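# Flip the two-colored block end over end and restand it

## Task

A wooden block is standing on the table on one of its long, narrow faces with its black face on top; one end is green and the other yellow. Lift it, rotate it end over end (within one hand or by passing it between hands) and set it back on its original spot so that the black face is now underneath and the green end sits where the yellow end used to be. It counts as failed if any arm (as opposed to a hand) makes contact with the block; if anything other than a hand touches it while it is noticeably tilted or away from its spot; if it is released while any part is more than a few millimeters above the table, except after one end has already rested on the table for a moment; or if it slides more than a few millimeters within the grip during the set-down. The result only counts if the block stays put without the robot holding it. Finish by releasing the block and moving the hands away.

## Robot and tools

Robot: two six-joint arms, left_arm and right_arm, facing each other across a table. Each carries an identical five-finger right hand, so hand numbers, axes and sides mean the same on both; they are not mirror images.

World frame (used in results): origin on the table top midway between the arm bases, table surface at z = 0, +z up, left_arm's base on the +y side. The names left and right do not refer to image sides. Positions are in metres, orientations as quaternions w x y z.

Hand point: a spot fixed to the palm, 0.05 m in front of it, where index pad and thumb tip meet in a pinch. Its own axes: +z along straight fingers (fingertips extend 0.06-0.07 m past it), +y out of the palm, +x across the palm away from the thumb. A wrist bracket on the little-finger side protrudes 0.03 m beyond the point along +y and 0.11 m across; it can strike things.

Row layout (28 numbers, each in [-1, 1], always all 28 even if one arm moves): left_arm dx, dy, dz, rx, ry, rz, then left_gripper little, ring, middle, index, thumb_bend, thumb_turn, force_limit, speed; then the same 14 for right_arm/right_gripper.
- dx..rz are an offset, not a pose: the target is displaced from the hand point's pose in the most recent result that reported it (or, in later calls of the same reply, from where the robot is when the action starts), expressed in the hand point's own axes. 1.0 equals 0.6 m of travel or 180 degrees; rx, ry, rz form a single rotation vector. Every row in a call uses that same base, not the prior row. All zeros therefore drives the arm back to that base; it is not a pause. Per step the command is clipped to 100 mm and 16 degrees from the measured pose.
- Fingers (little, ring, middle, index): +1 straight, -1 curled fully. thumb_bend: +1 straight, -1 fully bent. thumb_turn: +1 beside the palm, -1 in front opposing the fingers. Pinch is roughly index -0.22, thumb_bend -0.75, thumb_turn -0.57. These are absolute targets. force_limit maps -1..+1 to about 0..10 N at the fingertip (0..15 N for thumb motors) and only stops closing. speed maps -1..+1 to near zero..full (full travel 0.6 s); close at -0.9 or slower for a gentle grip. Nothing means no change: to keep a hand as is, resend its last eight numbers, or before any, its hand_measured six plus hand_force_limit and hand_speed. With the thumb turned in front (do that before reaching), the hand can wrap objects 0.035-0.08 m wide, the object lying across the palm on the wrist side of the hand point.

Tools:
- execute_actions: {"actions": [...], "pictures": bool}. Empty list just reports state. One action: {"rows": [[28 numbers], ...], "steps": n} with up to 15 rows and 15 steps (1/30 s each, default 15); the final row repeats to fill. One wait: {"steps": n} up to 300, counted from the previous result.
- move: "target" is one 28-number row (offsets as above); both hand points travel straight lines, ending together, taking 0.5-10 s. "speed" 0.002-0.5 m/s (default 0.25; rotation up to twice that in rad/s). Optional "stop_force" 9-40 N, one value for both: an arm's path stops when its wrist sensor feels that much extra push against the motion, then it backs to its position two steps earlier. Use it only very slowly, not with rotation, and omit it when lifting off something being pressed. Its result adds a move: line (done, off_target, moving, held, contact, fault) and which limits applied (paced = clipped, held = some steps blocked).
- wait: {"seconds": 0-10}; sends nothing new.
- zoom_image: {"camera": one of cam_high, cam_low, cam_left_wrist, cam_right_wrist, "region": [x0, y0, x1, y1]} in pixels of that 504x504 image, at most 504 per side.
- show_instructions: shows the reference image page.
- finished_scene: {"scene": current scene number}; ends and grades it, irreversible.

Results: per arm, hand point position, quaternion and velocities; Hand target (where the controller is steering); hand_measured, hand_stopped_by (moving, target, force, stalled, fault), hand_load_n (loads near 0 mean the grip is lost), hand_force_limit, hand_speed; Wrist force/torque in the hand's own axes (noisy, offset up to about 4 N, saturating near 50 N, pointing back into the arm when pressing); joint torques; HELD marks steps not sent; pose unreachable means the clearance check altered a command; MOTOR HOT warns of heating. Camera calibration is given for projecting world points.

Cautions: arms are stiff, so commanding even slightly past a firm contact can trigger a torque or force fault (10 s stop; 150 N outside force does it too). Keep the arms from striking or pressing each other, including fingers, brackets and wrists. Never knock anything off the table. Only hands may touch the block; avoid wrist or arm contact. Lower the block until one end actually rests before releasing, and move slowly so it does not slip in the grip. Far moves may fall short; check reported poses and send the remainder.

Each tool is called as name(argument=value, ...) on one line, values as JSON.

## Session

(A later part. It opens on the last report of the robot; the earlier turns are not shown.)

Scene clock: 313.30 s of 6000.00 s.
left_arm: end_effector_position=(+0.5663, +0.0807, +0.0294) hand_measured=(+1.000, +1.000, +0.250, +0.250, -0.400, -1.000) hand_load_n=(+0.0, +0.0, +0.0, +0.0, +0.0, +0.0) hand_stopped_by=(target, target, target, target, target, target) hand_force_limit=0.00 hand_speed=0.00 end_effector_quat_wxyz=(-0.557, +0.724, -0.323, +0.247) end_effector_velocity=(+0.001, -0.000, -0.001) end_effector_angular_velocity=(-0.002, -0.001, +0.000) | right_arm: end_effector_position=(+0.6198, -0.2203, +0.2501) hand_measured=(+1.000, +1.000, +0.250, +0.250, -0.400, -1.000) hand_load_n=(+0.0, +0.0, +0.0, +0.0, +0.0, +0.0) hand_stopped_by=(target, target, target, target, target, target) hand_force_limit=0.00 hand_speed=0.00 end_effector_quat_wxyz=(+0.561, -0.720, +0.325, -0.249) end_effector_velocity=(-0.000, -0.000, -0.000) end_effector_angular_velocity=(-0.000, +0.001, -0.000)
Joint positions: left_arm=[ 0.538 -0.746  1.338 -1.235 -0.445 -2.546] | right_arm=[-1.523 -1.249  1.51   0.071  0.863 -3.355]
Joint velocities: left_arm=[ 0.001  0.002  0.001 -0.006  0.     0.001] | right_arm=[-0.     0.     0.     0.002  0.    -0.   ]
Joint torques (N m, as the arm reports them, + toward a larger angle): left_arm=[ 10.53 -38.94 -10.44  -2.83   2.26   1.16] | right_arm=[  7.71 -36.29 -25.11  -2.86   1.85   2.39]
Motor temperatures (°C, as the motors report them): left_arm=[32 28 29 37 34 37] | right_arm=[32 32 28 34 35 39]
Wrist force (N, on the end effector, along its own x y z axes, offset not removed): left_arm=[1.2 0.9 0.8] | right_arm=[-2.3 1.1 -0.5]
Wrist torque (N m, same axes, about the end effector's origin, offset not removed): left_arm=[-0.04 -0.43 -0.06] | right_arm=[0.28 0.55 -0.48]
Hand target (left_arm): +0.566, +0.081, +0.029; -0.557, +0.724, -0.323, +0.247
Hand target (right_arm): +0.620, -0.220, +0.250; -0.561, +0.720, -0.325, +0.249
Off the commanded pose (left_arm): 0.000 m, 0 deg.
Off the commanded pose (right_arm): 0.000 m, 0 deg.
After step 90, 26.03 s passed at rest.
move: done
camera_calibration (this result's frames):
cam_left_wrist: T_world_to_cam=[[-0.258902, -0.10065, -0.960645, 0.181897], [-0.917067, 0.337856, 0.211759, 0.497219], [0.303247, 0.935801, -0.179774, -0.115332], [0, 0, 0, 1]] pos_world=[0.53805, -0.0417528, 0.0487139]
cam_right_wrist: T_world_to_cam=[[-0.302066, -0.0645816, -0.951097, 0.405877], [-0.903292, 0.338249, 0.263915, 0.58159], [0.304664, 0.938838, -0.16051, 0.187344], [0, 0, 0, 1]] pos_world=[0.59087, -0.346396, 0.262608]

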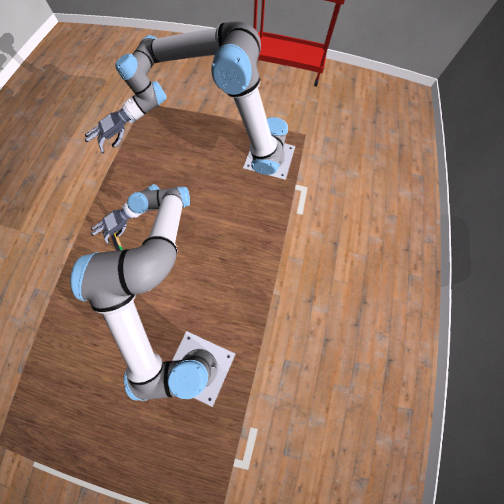

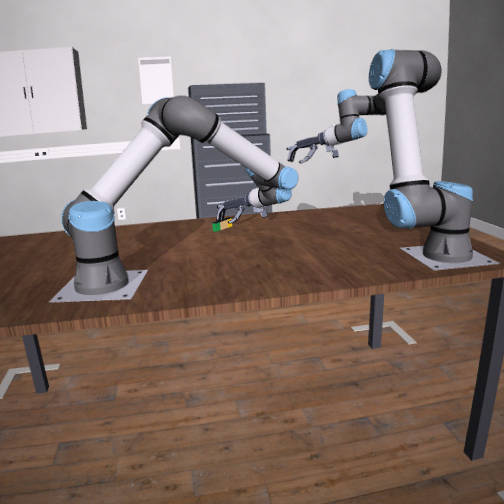

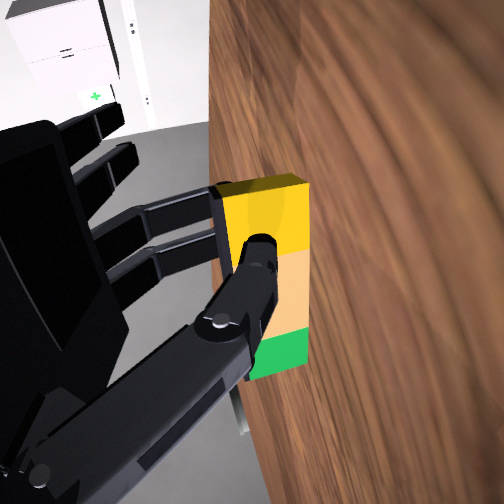

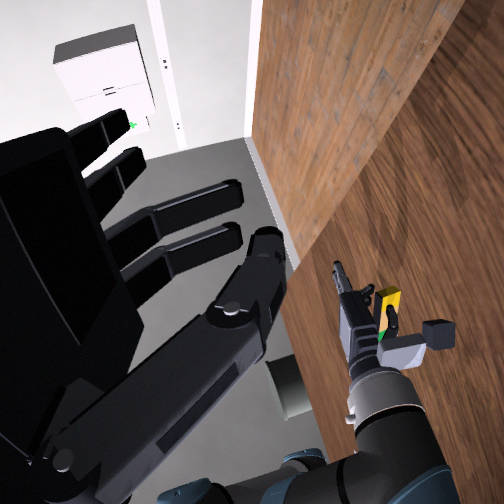

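move(target=[0,-0.00216,0.00805,0,0,0, 1,1,0.12,0.12,-0.4,-1,0,-0.6, 0,0,0,0,0,0, 1,1,0.25,0.25,-0.4,-1,0,0], speed=0.01)

move(target=[0,0,0,0,0,0, 1,1,-0.4,-0.4,-0.4,-1,0,-0.88, 0,0,0,0,0,0, 1,1,0.25,0.25,-0.4,-1,0,0], speed=0.01)

Scene clock: 321.50 s of 6000.00 s.
left_arm: end_effector_position=(+0.5699, +0.0839, +0.0293) hand_measured=(+1.000, +1.000, +0.120, +0.120, -0.400, -1.000) hand_load_n=(+0.0, +0.0, +0.0, +0.0, +0.0, +0.0) hand_stopped_by=(target, target, target, target, target, target) hand_force_limit=0.00 hand_speed=-0.60 end_effector_quat_wxyz=(-0.557, +0.724, -0.323, +0.247) end_effector_velocity=(+0.002, +0.002, +0.000) end_effector_angular_velocity=(-0.001, -0.000, +0.001) | right_arm: end_effector_position=(+0.6198, -0.2203, +0.2502) hand_measured=(+1.000, +1.000, +0.250, +0.250, -0.400, -1.000) hand_load_n=(+0.0, +0.0, +0.0, +0.0, +0.0, +0.0) hand_stopped_by=(target, target, target, target, target, target) hand_force_limit=0.00 hand_speed=0.00 end_effector_quat_wxyz=(+0.561, -0.720, +0.325, -0.249) end_effector_velocity=(-0.000, +0.000, -0.000) end_effector_angular_velocity=(+0.000, +0.001, +0.000)
Joint positions: left_arm=[ 0.544 -0.748  1.344 -1.247 -0.439 -2.537] | right_arm=[-1.523 -1.249  1.51   0.071  0.863 -3.355]
Joint velocities: left_arm=[ 0.003 -0.002  0.003 -0.005  0.002  0.004] | right_arm=[ 0.    -0.    -0.     0.001 -0.     0.   ]
Joint torques (N m, as the arm reports them, + toward a larger angle): left_arm=[  9.06 -55.18  -9.    -2.75   2.56   1.38] | right_arm=[  7.45 -32.53 -25.89  -2.9    2.08   2.4 ]
Motor temperatures (°C, as the motors report them): left_arm=[32 28 29 37 34 37] | right_arm=[32 32 28 34 35 39]
Wrist force (N, on the end effector, along its own x y z axes, offset not removed): left_arm=[1.0 0.3 -0.3] | right_arm=[-1.6 1.0 -0.4]
Wrist torque (N m, same axes, about the end effector's origin, offset not removed): left_arm=[-0.01 -0.37 -0.10] | right_arm=[0.26 0.41 -0.40]
Hand target (left_arm): +0.570, +0.084, +0.029; -0.557, +0.724, -0.323, +0.247
Hand target (right_arm): +0.620, -0.220, +0.250; -0.561, +0.720, -0.325, +0.249
Off the commanded pose (left_arm): 0.000 m, 0 deg.
Off the commanded pose (right_arm): 0.000 m, 0 deg.
After step 90, 4.47 s passed at rest.
move: done
camera_calibration (this result's frames):
cam_left_wrist: T_world_to_cam=[[-0.258908, -0.100624, -0.960646, 0.183128], [-0.917071, 0.337833, 0.211777, 0.499418], [0.303228, 0.935812, -0.179747, -0.119416], [0, 0, 0, 1]] pos_world=[0.541625, -0.0385421, 0.0486911]
cam_right_wrist: T_world_to_cam=[[-0.301997, -0.0645821, -0.951119, 0.405881], [-0.903311, 0.338249, 0.26385, 0.581601], [0.304675, 0.938838, -0.160488, 0.187341], [0, 0, 0, 1]] pos_world=[0.590863, -0.346396, 0.262652]

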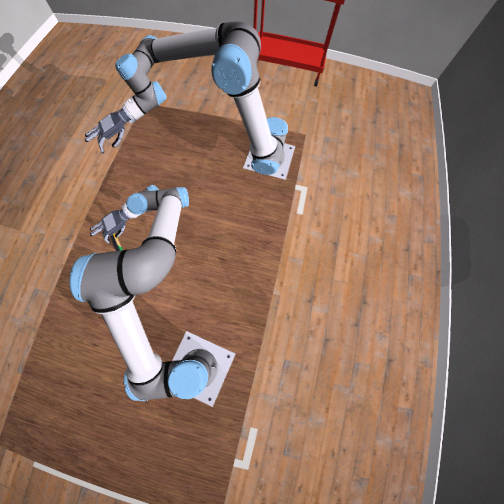

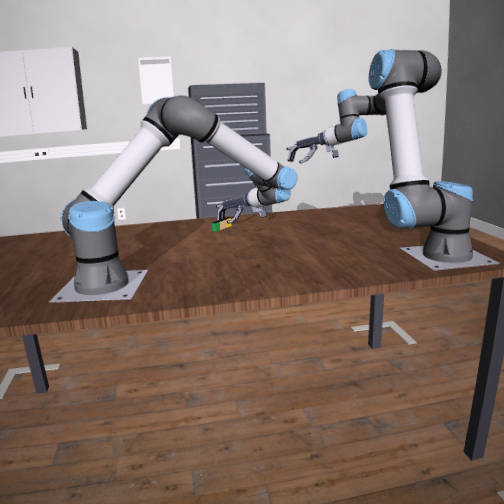

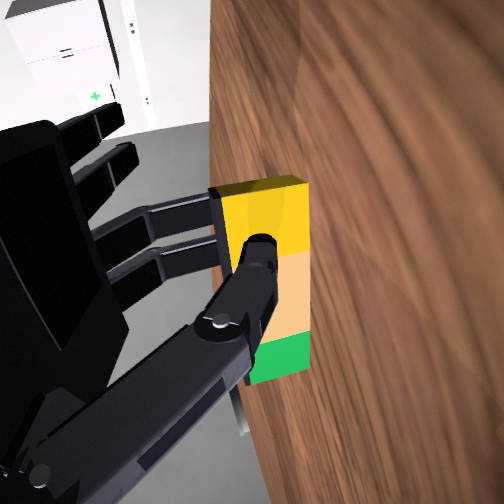

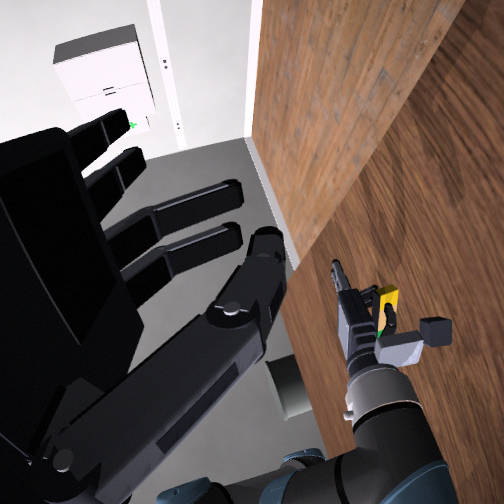

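Scene clock: 322.63 s of 6000.00 s.
left_arm: end_effector_position=(+0.5699, +0.0839, +0.0294) hand_measured=(+1.000, +1.000, -0.038, -0.050, -0.398, -1.000) hand_load_n=(+0.0, +0.0, +5.0, +6.0, +4.0, +0.0) hand_stopped_by=(target, target, force, force, target, target) hand_force_limit=0.00 hand_speed=-0.88 end_effector_quat_wxyz=(-0.557, +0.724, -0.323, +0.247) end_effector_velocity=(+0.000, -0.000, +0.000) end_effector_angular_velocity=(-0.001, -0.000, +0.000) | right_arm: end_effector_position=(+0.6198, -0.2203, +0.2502) hand_measured=(+1.000, +1.000, +0.250, +0.250, -0.400, -1.000) hand_load_n=(+0.0, +0.0, +0.0, +0.0, +0.0, +0.0) hand_stopped_by=(target, target, target, target, target, target) hand_force_limit=0.00 hand_speed=0.00 end_effector_quat_wxyz=(+0.561, -0.720, +0.325, -0.249) end_effector_velocity=(-0.000, +0.000, -0.000) end_effector_angular_velocity=(+0.000, +0.001, +0.000)
Joint positions: left_arm=[ 0.544 -0.748  1.344 -1.247 -0.439 -2.537] | right_arm=[-1.523 -1.249  1.51   0.071  0.863 -3.355]
Joint velocities: left_arm=[ 0.    -0.    -0.001 -0.     0.     0.   ] | right_arm=[0.    0.    0.    0.001 0.    0.   ]
Joint torques (N m, as the arm reports them, + toward a larger angle): left_arm=[ -9.92 -49.17 -23.98  -0.31  -0.61  -1.48] | right_arm=[  7.23 -32.4  -25.66  -2.82   2.04   2.17]
Motor temperatures (°C, as the motors report them): left_arm=[32 28 29 37 34 37] | right_arm=[32 32 28 34 35 39]
Wrist force (N, on the end effector, along its own x y z axes, offset not removed): left_arm=[0.7 -2.6 -0.6] | right_arm=[-3.2 0.5 1.5]
Wrist torque (N m, same axes, about the end effector's origin, offset not removed): left_arm=[0.08 -0.26 -0.10] | right_arm=[0.05 0.61 -0.56]
Hand target (left_arm): +0.570, +0.084, +0.029; -0.557, +0.724, -0.323, +0.247
Hand target (right_arm): +0.620, -0.220, +0.250; -0.561, +0.720, -0.325, +0.249
Off the commanded pose (left_arm): 0.000 m, 0 deg.
Off the commanded pose (right_arm): 0.000 m, 0 deg.
move: done
camera_calibration (this result's frames):
cam_left_wrist: T_world_to_cam=[[-0.258898, -0.100656, -0.960646, 0.183155], [-0.917074, 0.337837, 0.211757, 0.499418], [0.303227, 0.935807, -0.179774, -0.119406], [0, 0, 0, 1]] pos_world=[0.541629, -0.0385457, 0.0487256]
cam_right_wrist: T_world_to_cam=[[-0.301997, -0.0645821, -0.951119, 0.405881], [-0.903311, 0.338249, 0.263849, 0.581601], [0.304675, 0.938838, -0.160488, 0.187341], [0, 0, 0, 1]] pos_world=[0.590863, -0.346396, 0.262652]

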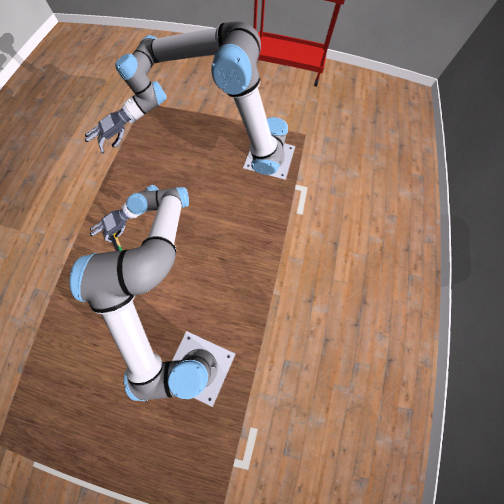

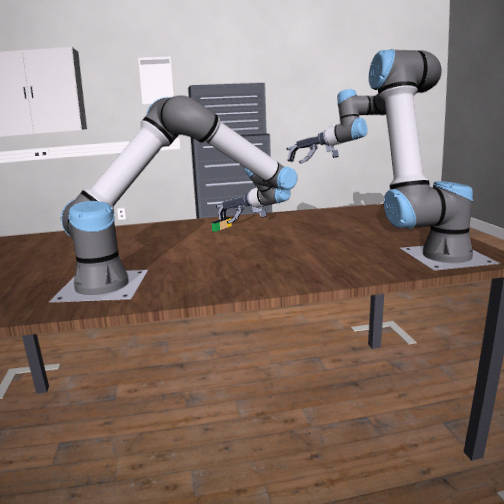

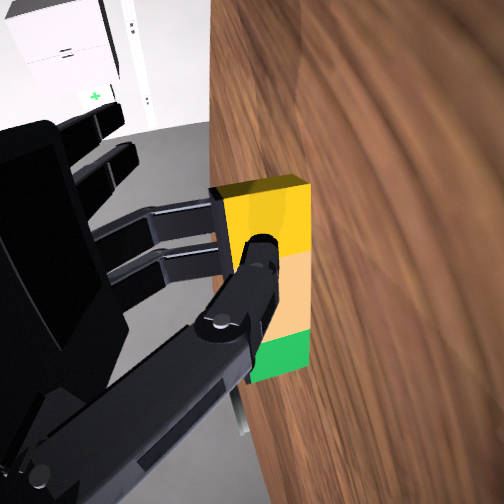

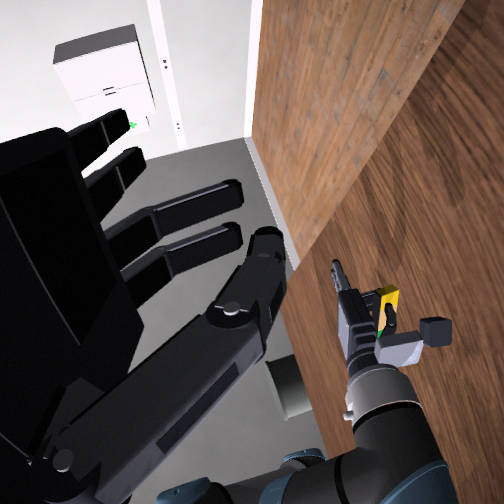

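zoom_image(camera="cam_left_wrist", region=[150, 140, 402, 392])

move(target=[0,-0.1288,-0.0345,0,0,0, 1,1,-0.4,-0.4,-0.4,-1,0,-0.88, 0,0,0,0,0,0, 1,1,0.25,0.25,-0.4,-1,0,0], speed=0.06)

zoom_image(camera="cam_left_wrist", region=[150, 140, 402, 392])

Region (150, 140, 402, 392) of cam_left_wrist's 504x504 image, scaled by 2.000, with more detail than that image has.

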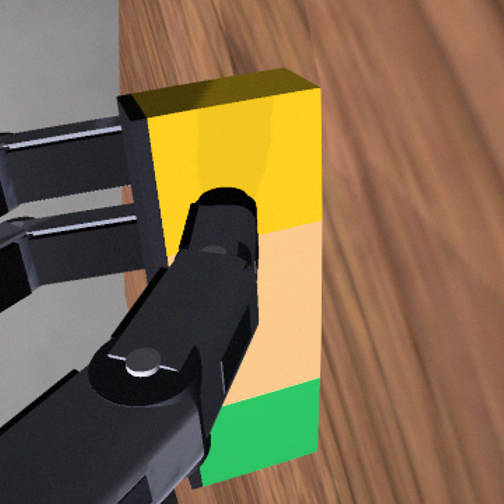

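Scene clock: 332.10 s of 6000.00 s.
left_arm: end_effector_position=(+0.5698, +0.0838, +0.1091) hand_measured=(+1.000, +1.000, -0.038, -0.050, -0.396, -1.000) hand_load_n=(+0.0, +0.0, +4.5, +5.0, +6.0, +0.0) hand_stopped_by=(target, target, force, force, target, target) hand_force_limit=0.00 hand_speed=-0.88 end_effector_quat_wxyz=(-0.557, +0.724, -0.323, +0.247) end_effector_velocity=(+0.000, -0.000, +0.002) end_effector_angular_velocity=(-0.001, -0.001, +0.001) | right_arm: end_effector_position=(+0.6198, -0.2203, +0.2502) hand_measured=(+1.000, +1.000, +0.250, +0.250, -0.400, -1.000) hand_load_n=(+0.0, +0.0, +0.0, +0.0, +0.0, +0.0) hand_stopped_by=(target, target, target, target, target, target) hand_force_limit=0.00 hand_speed=0.00 end_effector_quat_wxyz=(+0.561, -0.720, +0.325, -0.249) end_effector_velocity=(-0.001, +0.000, -0.000) end_effector_angular_velocity=(+0.001, +0.003, +0.000)
Joint positions: left_arm=[ 0.544 -0.845  1.291 -1.097 -0.44  -2.537] | right_arm=[-1.523 -1.249  1.51   0.071  0.863 -3.355]
Joint velocities: left_arm=[ 0.    -0.001 -0.004  0.006 -0.    -0.001] | right_arm=[ 0.    -0.    -0.     0.002  0.     0.001]
Joint torques (N m, as the arm reports them, + toward a larger angle): left_arm=[-10.76 -54.25 -26.38   0.47  -0.96  -1.5 ] | right_arm=[  8.74 -32.59 -25.82  -2.82   2.07   2.24]
Motor temperatures (°C, as the motors report them): left_arm=[32 28 29 37 35 37] | right_arm=[32 32 28 34 35 39]
Wrist force (N, on the end effector, along its own x y z axes, offset not removed): left_arm=[1.5 2.8 0.2] | right_arm=[-2.4 0.9 -0.9]
Wrist torque (N m, same axes, about the end effector's origin, offset not removed): left_arm=[0.24 -0.37 -0.04] | right_arm=[0.25 0.60 -0.49]
Hand target (left_arm): +0.570, +0.084, +0.109; -0.557, +0.724, -0.323, +0.247
Hand target (right_arm): +0.620, -0.220, +0.250; -0.561, +0.720, -0.325, +0.249
Off the commanded pose (left_arm): 0.000 m, 0 deg.
Off the commanded pose (right_arm): 0.000 m, 0 deg.
After step 90, 4.73 s passed at rest.
move: done
camera_calibration (this result's frames):
cam_left_wrist: T_world_to_cam=[[-0.258973, -0.100617, -0.96063, 0.259763], [-0.917041, 0.337881, 0.211832, 0.482401], [0.303264, 0.935795, -0.179772, -0.105006], [0, 0, 0, 1]] pos_world=[0.541498, -0.0385937, 0.128471]
cam_right_wrist: T_world_to_cam=[[-0.301997, -0.0645821, -0.951119, 0.405881], [-0.903311, 0.338249, 0.26385, 0.581601], [0.304675, 0.938838, -0.160488, 0.187341], [0, 0, 0, 1]] pos_world=[0.590863, -0.346396, 0.262652]

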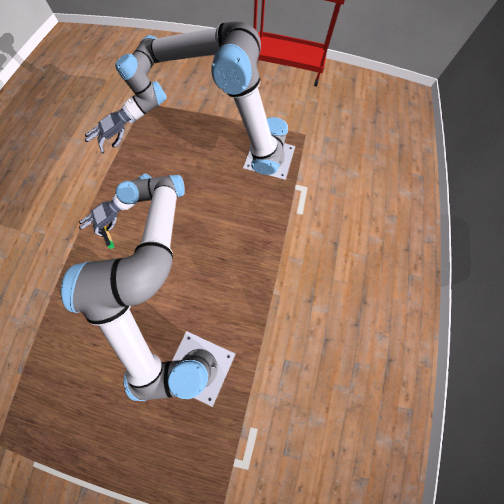

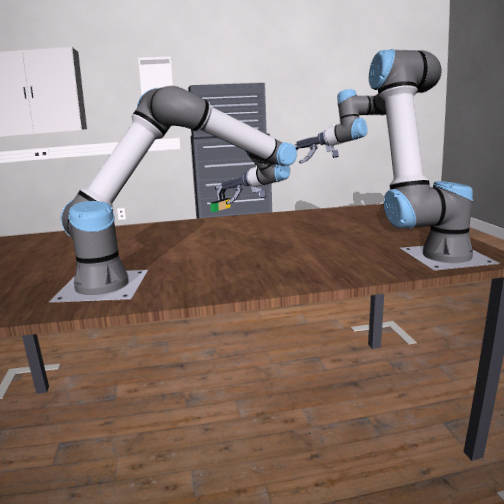

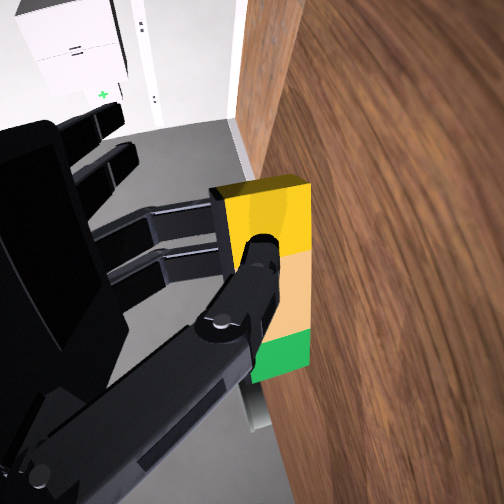

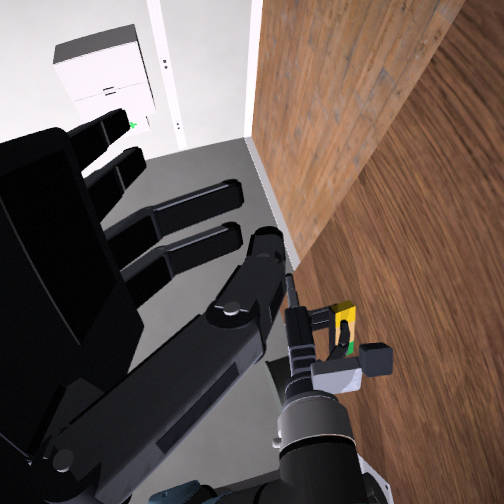

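Region (150, 140, 402, 392) of cam_left_wrist's 504x504 image, scaled by 2.000, with more detail than that image has.

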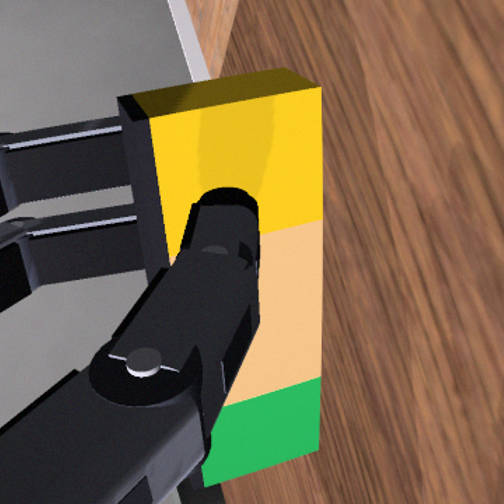

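move(target=[-0.2822,-0.2302,-0.2395,0.0785,0.0524,-0.4989, 1,1,-0.4,-0.4,-0.4,-1,0,-0.88, -0.4547,-0.0387,0.1825,-0.0785,-0.2041,0.4583, 1,1,0.25,0.25,-0.4,-1,0,0], speed=0.2)

Scene clock: 361.77 s of 6000.00 s.
left_arm: end_effector_position=(+0.3801, +0.1410, +0.2795) hand_measured=(+1.000, +1.000, -0.038, -0.050, -0.396, -1.000) hand_load_n=(+0.0, +0.0, +4.5, +5.0, +6.0, +0.0) hand_stopped_by=(target, target, force, force, target, target) hand_force_limit=0.00 hand_speed=-0.88 end_effector_quat_wxyz=(+0.271, -0.653, -0.270, -0.654) end_effector_velocity=(-0.001, +0.000, +0.000) end_effector_angular_velocity=(-0.003, -0.006, +0.001) | right_arm: end_effector_position=(+0.5221, +0.0579, +0.2474) hand_measured=(+1.000, +1.000, +0.250, +0.250, -0.400, -1.000) hand_load_n=(+0.0, +0.0, +0.0, +0.0, +0.0, +0.0) hand_stopped_by=(target, target, target, target, target, target) hand_force_limit=0.00 hand_speed=0.00 end_effector_quat_wxyz=(+0.566, -0.427, +0.558, +0.431) end_effector_velocity=(-0.000, +0.002, +0.000) end_effector_angular_velocity=(+0.013, +0.006, -0.001)
Joint positions: left_arm=[ 0.137 -1.24   1.646 -0.403 -0.817 -4.713] | right_arm=[-1.178 -0.921  1.42  -0.521  0.607 -1.555]
Joint velocities: left_arm=[-0.003  0.     0.001  0.002 -0.004 -0.009] | right_arm=[ 0.004  0.001  0.008 -0.028  0.005  0.025]
Joint torques (N m, as the arm reports them, + toward a larger angle): left_arm=[ -8.65 -39.01  -9.44   2.61  -1.54  -1.62] | right_arm=[ 11.76 -33.56  -5.13  -3.51   2.46   2.5 ]
Motor temperatures (°C, as the motors report them): left_arm=[32 28 29 37 35 37] | right_arm=[32 32 28 34 35 39]
Wrist force (N, on the end effector, along its own x y z axes, offset not removed): left_arm=[2.0 1.1 -0.3] | right_arm=[-1.4 -0.2 0.4]
Wrist torque (N m, same axes, about the end effector's origin, offset not removed): left_arm=[0.04 -0.64 -0.01] | right_arm=[0.00 0.40 -0.46]
Hand target (left_arm): +0.380, +0.141, +0.280; -0.271, +0.653, +0.270, +0.654
Hand target (right_arm): +0.522, +0.058, +0.247; +0.566, -0.426, +0.558, +0.431
Off the commanded pose (left_arm): 0.001 m, 0 deg.
Off the commanded pose (right_arm): 0.000 m, 0 deg.
After step 90, 22.17 s passed at rest.
move: done
camera_calibration (this result's frames):
cam_left_wrist: T_world_to_cam=[[0.701221, -0.706097, -0.0985683, -0.140443], [-0.41024, -0.286547, -0.865791, 0.449663], [0.583088, 0.647548, -0.490602, -0.0491257], [0, 0, 0, 1]] pos_world=[0.311596, 0.061494, 0.351369]
cam_right_wrist: T_world_to_cam=[[-0.960894, 0.236644, 0.143815, 0.447405], [-0.00317574, -0.528727, 0.848786, -0.164489], [0.276899, 0.815136, 0.508802, -0.188496], [0, 0, 0, 1]] pos_world=[0.481581, -0.0391954, 0.171179]

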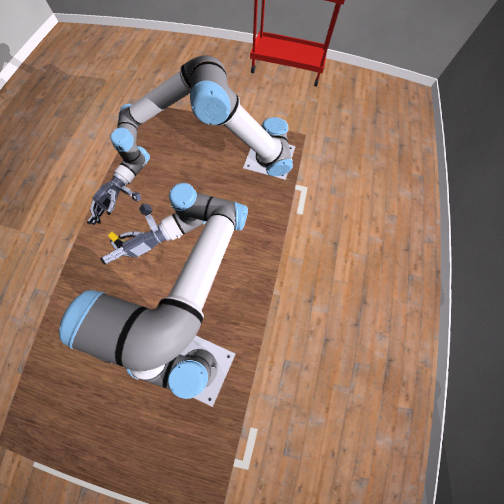

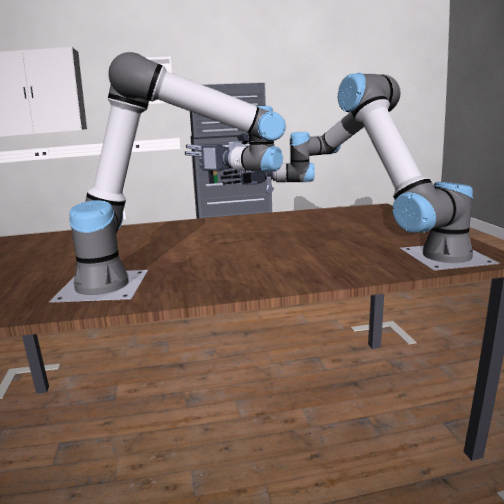

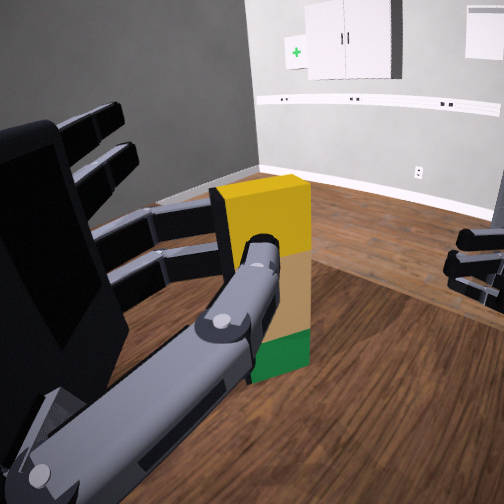

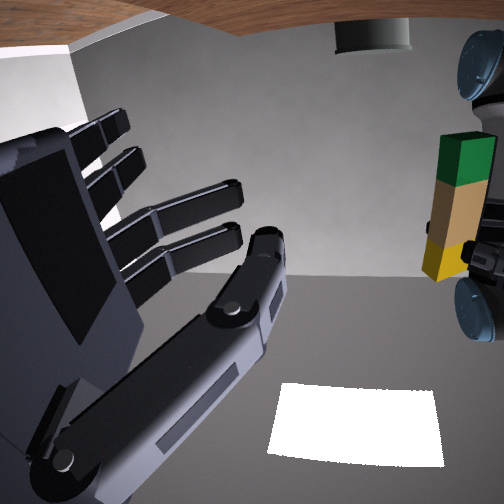

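move(target=[0,0,0,0,0,0, 1,1,-0.4,-0.4,-0.4,-1,0,-0.88, 0,0.1288,0.0345,0,0.004,0, 1,1,0.25,0.25,-0.4,-1,0,0], speed=0.1)

zoom_image(camera="cam_right_wrist", region=[252, 110, 504, 362])

Scene clock: 373.00 s of 6000.00 s.
left_arm: end_effector_position=(+0.3801, +0.1410, +0.2795) hand_measured=(+1.000, +1.000, -0.038, -0.050, -0.396, -1.000) hand_load_n=(+0.0, +0.0, +4.5, +5.0, +6.0, +0.0) hand_stopped_by=(target, target, force, force, target, target) hand_force_limit=0.00 hand_speed=-0.88 end_effector_quat_wxyz=(+0.271, -0.653, -0.270, -0.654) end_effector_velocity=(+0.000, -0.000, -0.000) end_effector_angular_velocity=(-0.001, +0.001, +0.000) | right_arm: end_effector_position=(+0.4533, +0.0982, +0.2475) hand_measured=(+1.000, +1.000, +0.250, +0.250, -0.400, -1.000) hand_load_n=(+0.0, +0.0, +0.0, +0.0, +0.0, +0.0) hand_stopped_by=(target, target, target, target, target, target) hand_force_limit=0.00 hand_speed=0.00 end_effector_quat_wxyz=(+0.563, -0.429, +0.562, +0.428) end_effector_velocity=(-0.002, +0.002, +0.000) end_effector_angular_velocity=(+0.000, -0.002, -0.000)
Joint positions: left_arm=[ 0.137 -1.24   1.646 -0.403 -0.817 -4.713] | right_arm=[-1.07  -0.99   1.53  -0.539  0.715 -1.573]
Joint velocities: left_arm=[ 0.    -0.     0.    -0.002 -0.     0.001] | right_arm=[ 0.004 -0.002  0.003 -0.002  0.004 -0.001]
Joint torques (N m, as the arm reports them, + toward a larger angle): left_arm=[  9.44 -37.48 -25.27  -0.52   1.41   1.02] | right_arm=[  9.71 -48.31  -4.66  -3.49   2.4   -2.68]
Motor temperatures (°C, as the motors report them): left_arm=[32 29 29 37 35 37] | right_arm=[32 32 28 34 35 39]
Wrist force (N, on the end effector, along its own x y z axes, offset not removed): left_arm=[1.8 1.9 0.7] | right_arm=[-1.7 0.2 0.6]
Wrist torque (N m, same axes, about the end effector's origin, offset not removed): left_arm=[0.20 -0.52 0.02] | right_arm=[0.05 0.44 -0.42]
Hand target (left_arm): +0.380, +0.141, +0.280; -0.271, +0.653, +0.270, +0.654
Hand target (right_arm): +0.453, +0.098, +0.248; +0.563, -0.429, +0.562, +0.428
Off the commanded pose (left_arm): 0.000 m, 0 deg.
Off the commanded pose (right_arm): 0.000 m, 0 deg.
After step 90, 6.97 s passed at rest.
move: done
camera_calibration (this result's frames):
cam_left_wrist: T_world_to_cam=[[0.701221, -0.706095, -0.0985831, -0.140431], [-0.410238, -0.286526, -0.865799, 0.449661], [0.58309, 0.647559, -0.490585, -0.0491424], [0, 0, 0, 1]] pos_world=[0.311596, 0.0615044, 0.351364]
cam_right_wrist: T_world_to_cam=[[-0.960427, 0.238389, 0.144054, 0.371264], [-0.000383744, -0.518318, 0.855188, -0.147353], [0.278533, 0.82129, 0.497898, -0.200988], [0, 0, 0, 1]] pos_world=[0.412497, 0.000188266, 0.172604]

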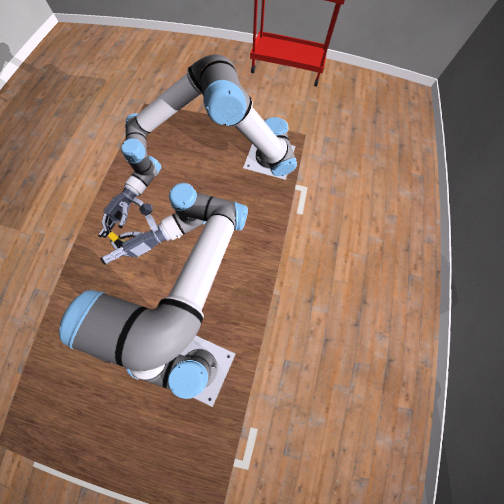

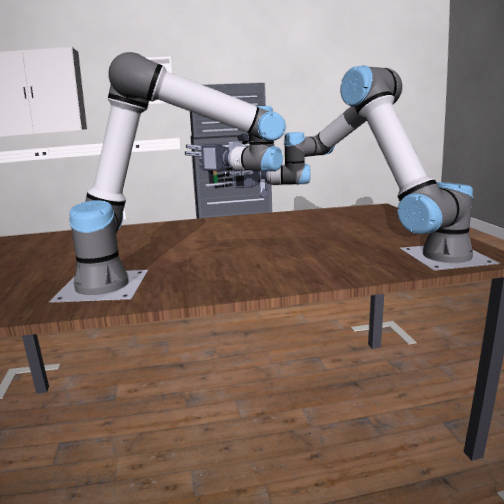

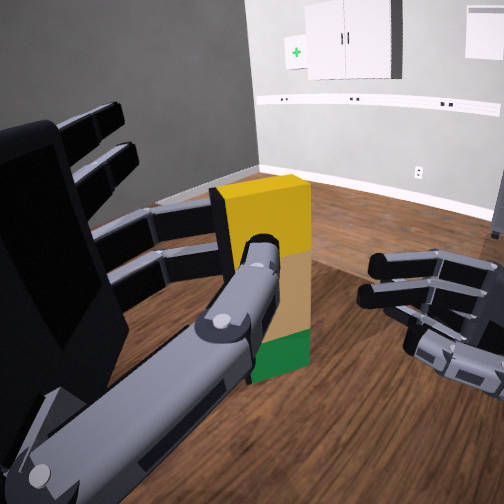

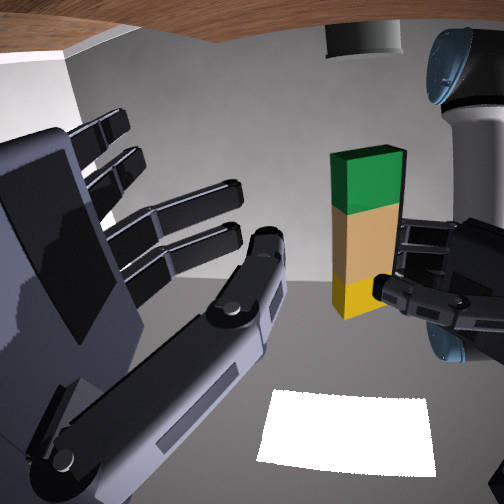

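Region (252, 110, 504, 362) of cam_right_wrist's 504x504 image, scaled by 2.000, with more detail than that image has.

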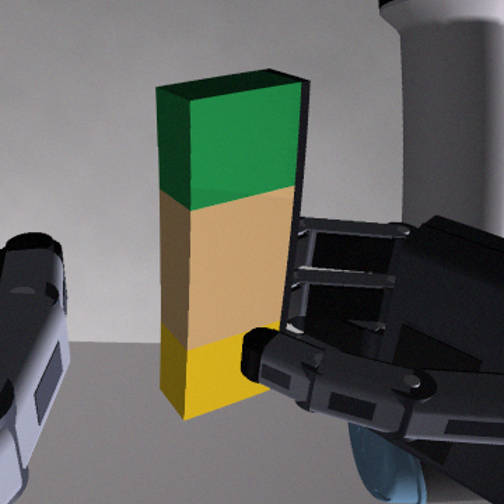

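move(target=[0,0,0,0,0,0, 1,1,-0.4,-0.4,-0.4,-1,0,-0.88, 0.0033,0.055,0.0433,-0.0333,0,0, 1,1,0.25,0.25,-0.4,-1,0,0], speed=0.05)

zoom_image(camera="cam_right_wrist", region=[200, 130, 452, 382])

zoom_image(camera="cam_left_wrist", region=[200, 160, 452, 412])

Scene clock: 414.30 s of 6000.00 s.
left_arm: end_effector_position=(+0.3801, +0.1410, +0.2796) hand_measured=(+1.000, +1.000, -0.038, -0.050, -0.396, -1.000) hand_load_n=(+0.0, +0.0, +4.5, +5.0, +6.0, +0.0) hand_stopped_by=(target, target, force, force, target, target) hand_force_limit=0.00 hand_speed=-0.88 end_effector_quat_wxyz=(+0.271, -0.653, -0.270, -0.654) end_effector_velocity=(-0.000, -0.000, +0.001) end_effector_angular_velocity=(-0.002, +0.001, -0.000) | right_arm: end_effector_position=(+0.4285, +0.1319, +0.2455) hand_measured=(+1.000, +1.000, +0.250, +0.250, -0.400, -1.000) hand_load_n=(+0.0, +0.0, +0.0, +0.0, +0.0, +0.0) hand_stopped_by=(target, target, target, target, target, target) hand_force_limit=0.00 hand_speed=0.00 end_effector_quat_wxyz=(+0.540, -0.458, +0.539, +0.457) end_effector_velocity=(-0.001, +0.002, -0.000) end_effector_angular_velocity=(-0.001, -0.001, +0.005)
Joint positions: left_arm=[ 0.137 -1.24   1.646 -0.403 -0.817 -4.713] | right_arm=[-1.019 -0.939  1.447 -0.508  0.661 -1.573]
Joint velocities: left_arm=[-0.    -0.    -0.002  0.     0.     0.001] | right_arm=[ 0.002  0.003 -0.005  0.004 -0.003 -0.003]
Joint torques (N m, as the arm reports them, + toward a larger angle): left_arm=[  9.06 -32.75 -13.23  -0.37   1.42   1.07] | right_arm=[ 10.2  -33.05 -28.48   1.97  -2.49  -2.48]
Motor temperatures (°C, as the motors report them): left_arm=[32 29 29 37 35 37] | right_arm=[32 32 28 34 35 39]
Wrist force (N, on the end effector, along its own x y z axes, offset not removed): left_arm=[0.5 0.6 0.5] | right_arm=[-2.4 1.9 -0.2]
Wrist torque (N m, same axes, about the end effector's origin, offset not removed): left_arm=[-0.06 -0.43 -0.02] | right_arm=[0.33 0.54 -0.47]
Hand target (left_arm): +0.380, +0.141, +0.280; -0.271, +0.653, +0.270, +0.654
Hand target (right_arm): +0.428, +0.132, +0.245; +0.539, -0.458, +0.539, +0.457
Off the commanded pose (left_arm): 0.000 m, 0 deg.
Off the commanded pose (right_arm): 0.000 m, 0 deg.
After step 90, 36.90 s passed at rest.
move: done
camera_calibration (this result's frames):
cam_left_wrist: T_world_to_cam=[[0.701221, -0.706099, -0.0985595, -0.140444], [-0.410241, -0.286558, -0.865787, 0.449668], [0.583088, 0.647541, -0.490611, -0.0491212], [0, 0, 0, 1]] pos_world=[0.311596, 0.0614963, 0.351375]
cam_right_wrist: T_world_to_cam=[[-0.97998, 0.137339, 0.144142, 0.361348], [0.0535595, -0.515439, 0.855251, -0.151712], [0.191756, 0.845849, 0.497764, -0.18669], [0, 0, 0, 1]] pos_world=[0.398039, 0.0300861, 0.170594]

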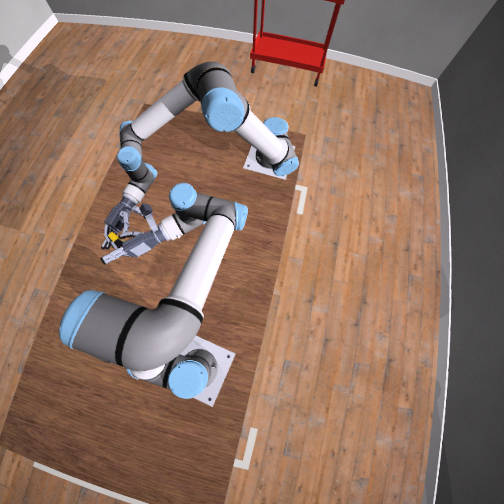

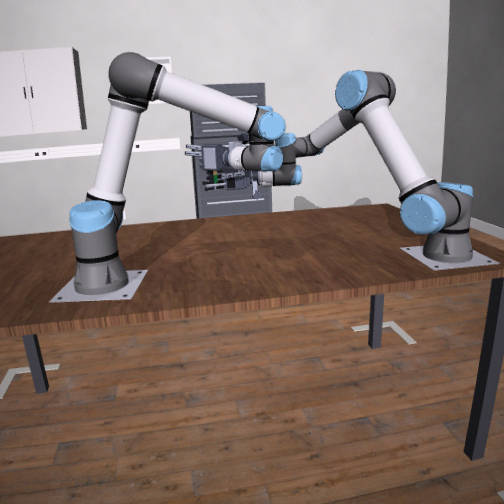

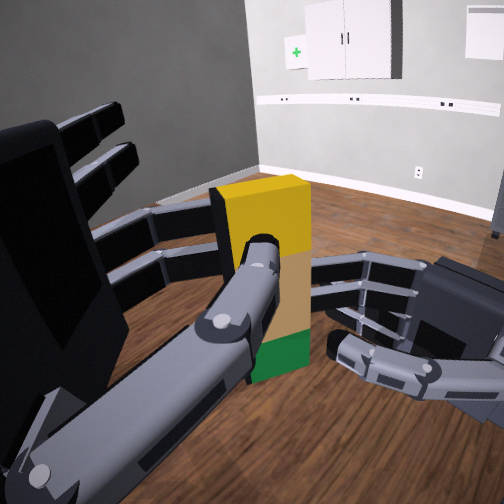

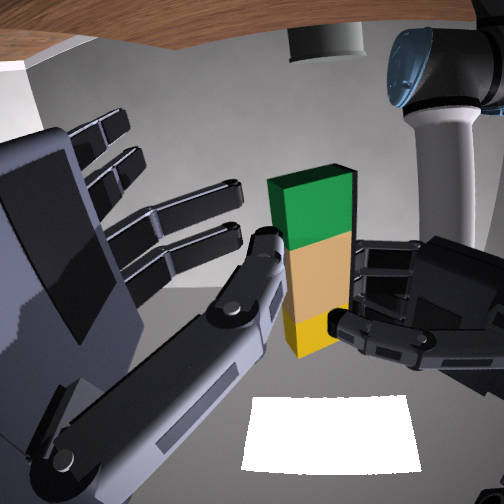

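Region (200, 130, 452, 382) of cam_right_wrist's 504x504 image, scaled by 2.000, with more detail than that image has.

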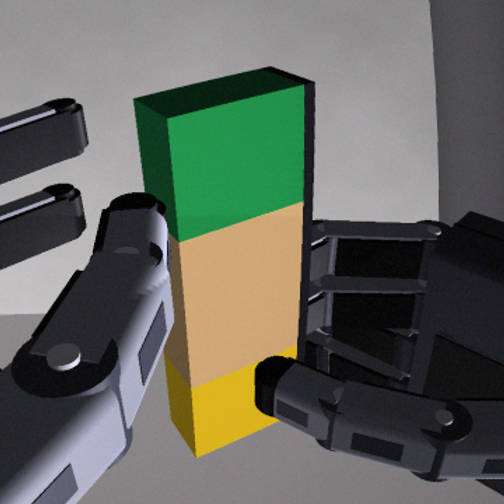

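Region (200, 160, 452, 412) of cam_left_wrist's 504x504 image, scaled by 2.000, with more detail than that image has.

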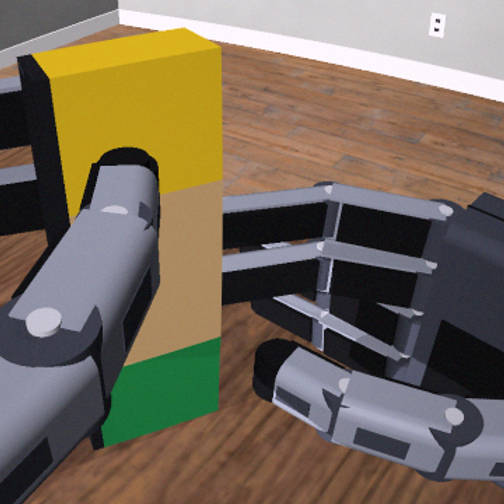

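move(target=[0,0,0,0,0,0, 1,1,-0.4,-0.4,-0.4,-1,0,-0.88, 0,0.0495,0.01485,0,0,0, 1,1,0.25,0.25,-0.4,-1,0,0], speed=0.025)

zoom_image(camera="cam_right_wrist", region=[150, 140, 402, 392])

zoom_image(camera="cam_left_wrist", region=[200, 160, 452, 412])

Scene clock: 440.93 s of 6000.00 s.
left_arm: end_effector_position=(+0.3801, +0.1410, +0.2795) hand_measured=(+1.000, +1.000, -0.038, -0.050, -0.396, -1.000) hand_load_n=(+0.0, +0.0, +4.5, +5.0, +6.0, +0.0) hand_stopped_by=(target, target, force, force, target, target) hand_force_limit=0.00 hand_speed=-0.88 end_effector_quat_wxyz=(+0.271, -0.653, -0.270, -0.654) end_effector_velocity=(+0.000, +0.000, -0.000) end_effector_angular_velocity=(+0.001, -0.000, +0.000) | right_arm: end_effector_position=(+0.4008, +0.1454, +0.2454) hand_measured=(+1.000, +1.000, +0.250, +0.250, -0.400, -1.000) hand_load_n=(+0.0, +0.0, +0.0, +0.0, +0.0, +0.0) hand_stopped_by=(target, target, target, target, target, target) hand_force_limit=0.00 hand_speed=0.00 end_effector_quat_wxyz=(+0.540, -0.458, +0.539, +0.457) end_effector_velocity=(-0.002, +0.001, -0.000) end_effector_angular_velocity=(-0.001, +0.000, -0.000)
Joint positions: left_arm=[ 0.137 -1.24   1.646 -0.403 -0.817 -4.713] | right_arm=[-0.975 -0.963  1.488 -0.525  0.705 -1.573]
Joint velocities: left_arm=[ 0.     0.     0.001  0.    -0.     0.   ] | right_arm=[ 0.002 -0.001  0.002  0.     0.003 -0.001]
Joint torques (N m, as the arm reports them, + toward a larger angle): left_arm=[  7.43 -30.91 -23.12  -0.22   1.06   0.68] | right_arm=[ 10.61 -51.25  -6.22  -3.73   2.6    2.11]
Motor temperatures (°C, as the motors report them): left_arm=[32 29 29 37 35 37] | right_arm=[32 32 28 34 35 39]
Wrist force (N, on the end effector, along its own x y z axes, offset not removed): left_arm=[0.4 1.7 2.1] | right_arm=[-3.6 1.5 0.7]
Wrist torque (N m, same axes, about the end effector's origin, offset not removed): left_arm=[0.09 -0.37 0.02] | right_arm=[0.28 0.74 -0.48]
Hand target (left_arm): +0.380, +0.141, +0.280; -0.271, +0.653, +0.270, +0.654
Hand target (right_arm): +0.401, +0.146, +0.245; +0.540, -0.458, +0.539, +0.457
Off the commanded pose (left_arm): 0.000 m, 0 deg.
Off the commanded pose (right_arm): 0.000 m, 0 deg.
After step 90, 22.07 s passed at rest.
move: done
camera_calibration (this result's frames):
cam_left_wrist: T_world_to_cam=[[0.701221, -0.706095, -0.0985855, -0.140431], [-0.41024, -0.286525, -0.865798, 0.449662], [0.583089, 0.64756, -0.490585, -0.0491425], [0, 0, 0, 1]] pos_world=[0.311597, 0.0615044, 0.351363]
cam_right_wrist: T_world_to_cam=[[-0.980002, 0.137333, 0.143998, 0.332404], [0.0534519, -0.515376, 0.855295, -0.143157], [0.191674, 0.845888, 0.497729, -0.192783], [0, 0, 0, 1]] pos_world=[0.37036, 0.0436429, 0.170529]

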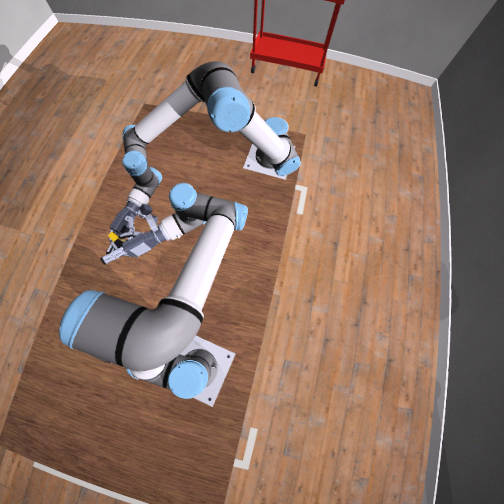

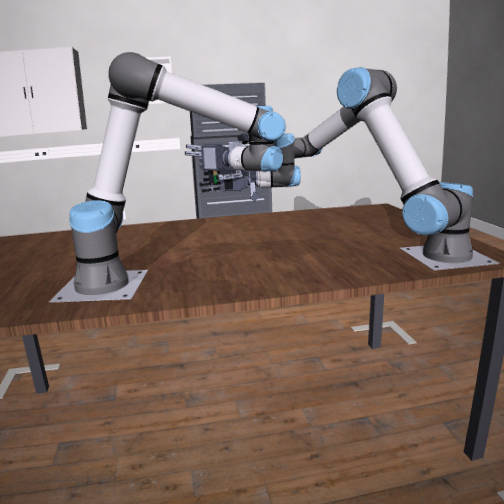

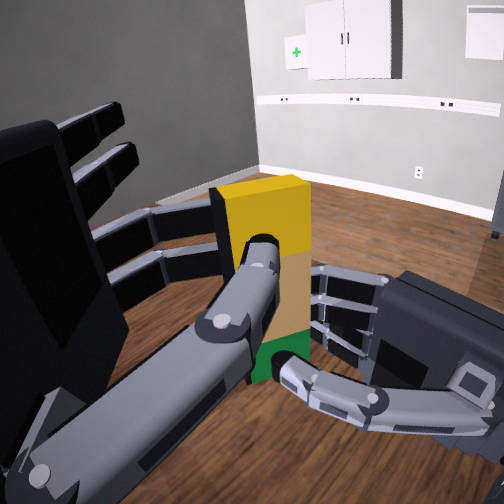

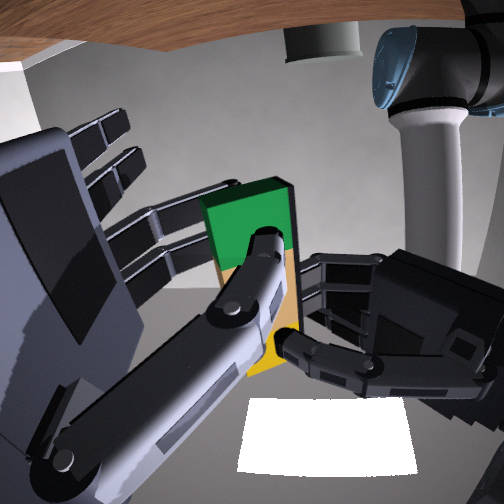

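Region (150, 140, 402, 392) of cam_right_wrist's 504x504 image, scaled by 2.000, with more detail than that image has.

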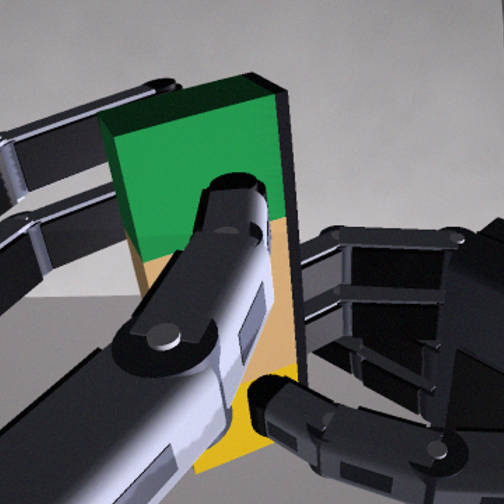

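Region (200, 160, 452, 412) of cam_left_wrist's 504x504 image, scaled by 2.000, with more detail than that image has.

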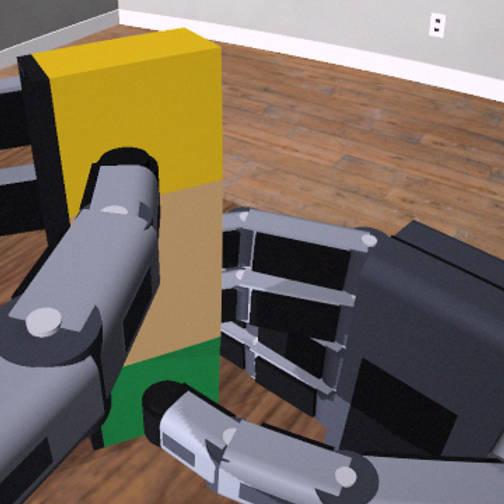

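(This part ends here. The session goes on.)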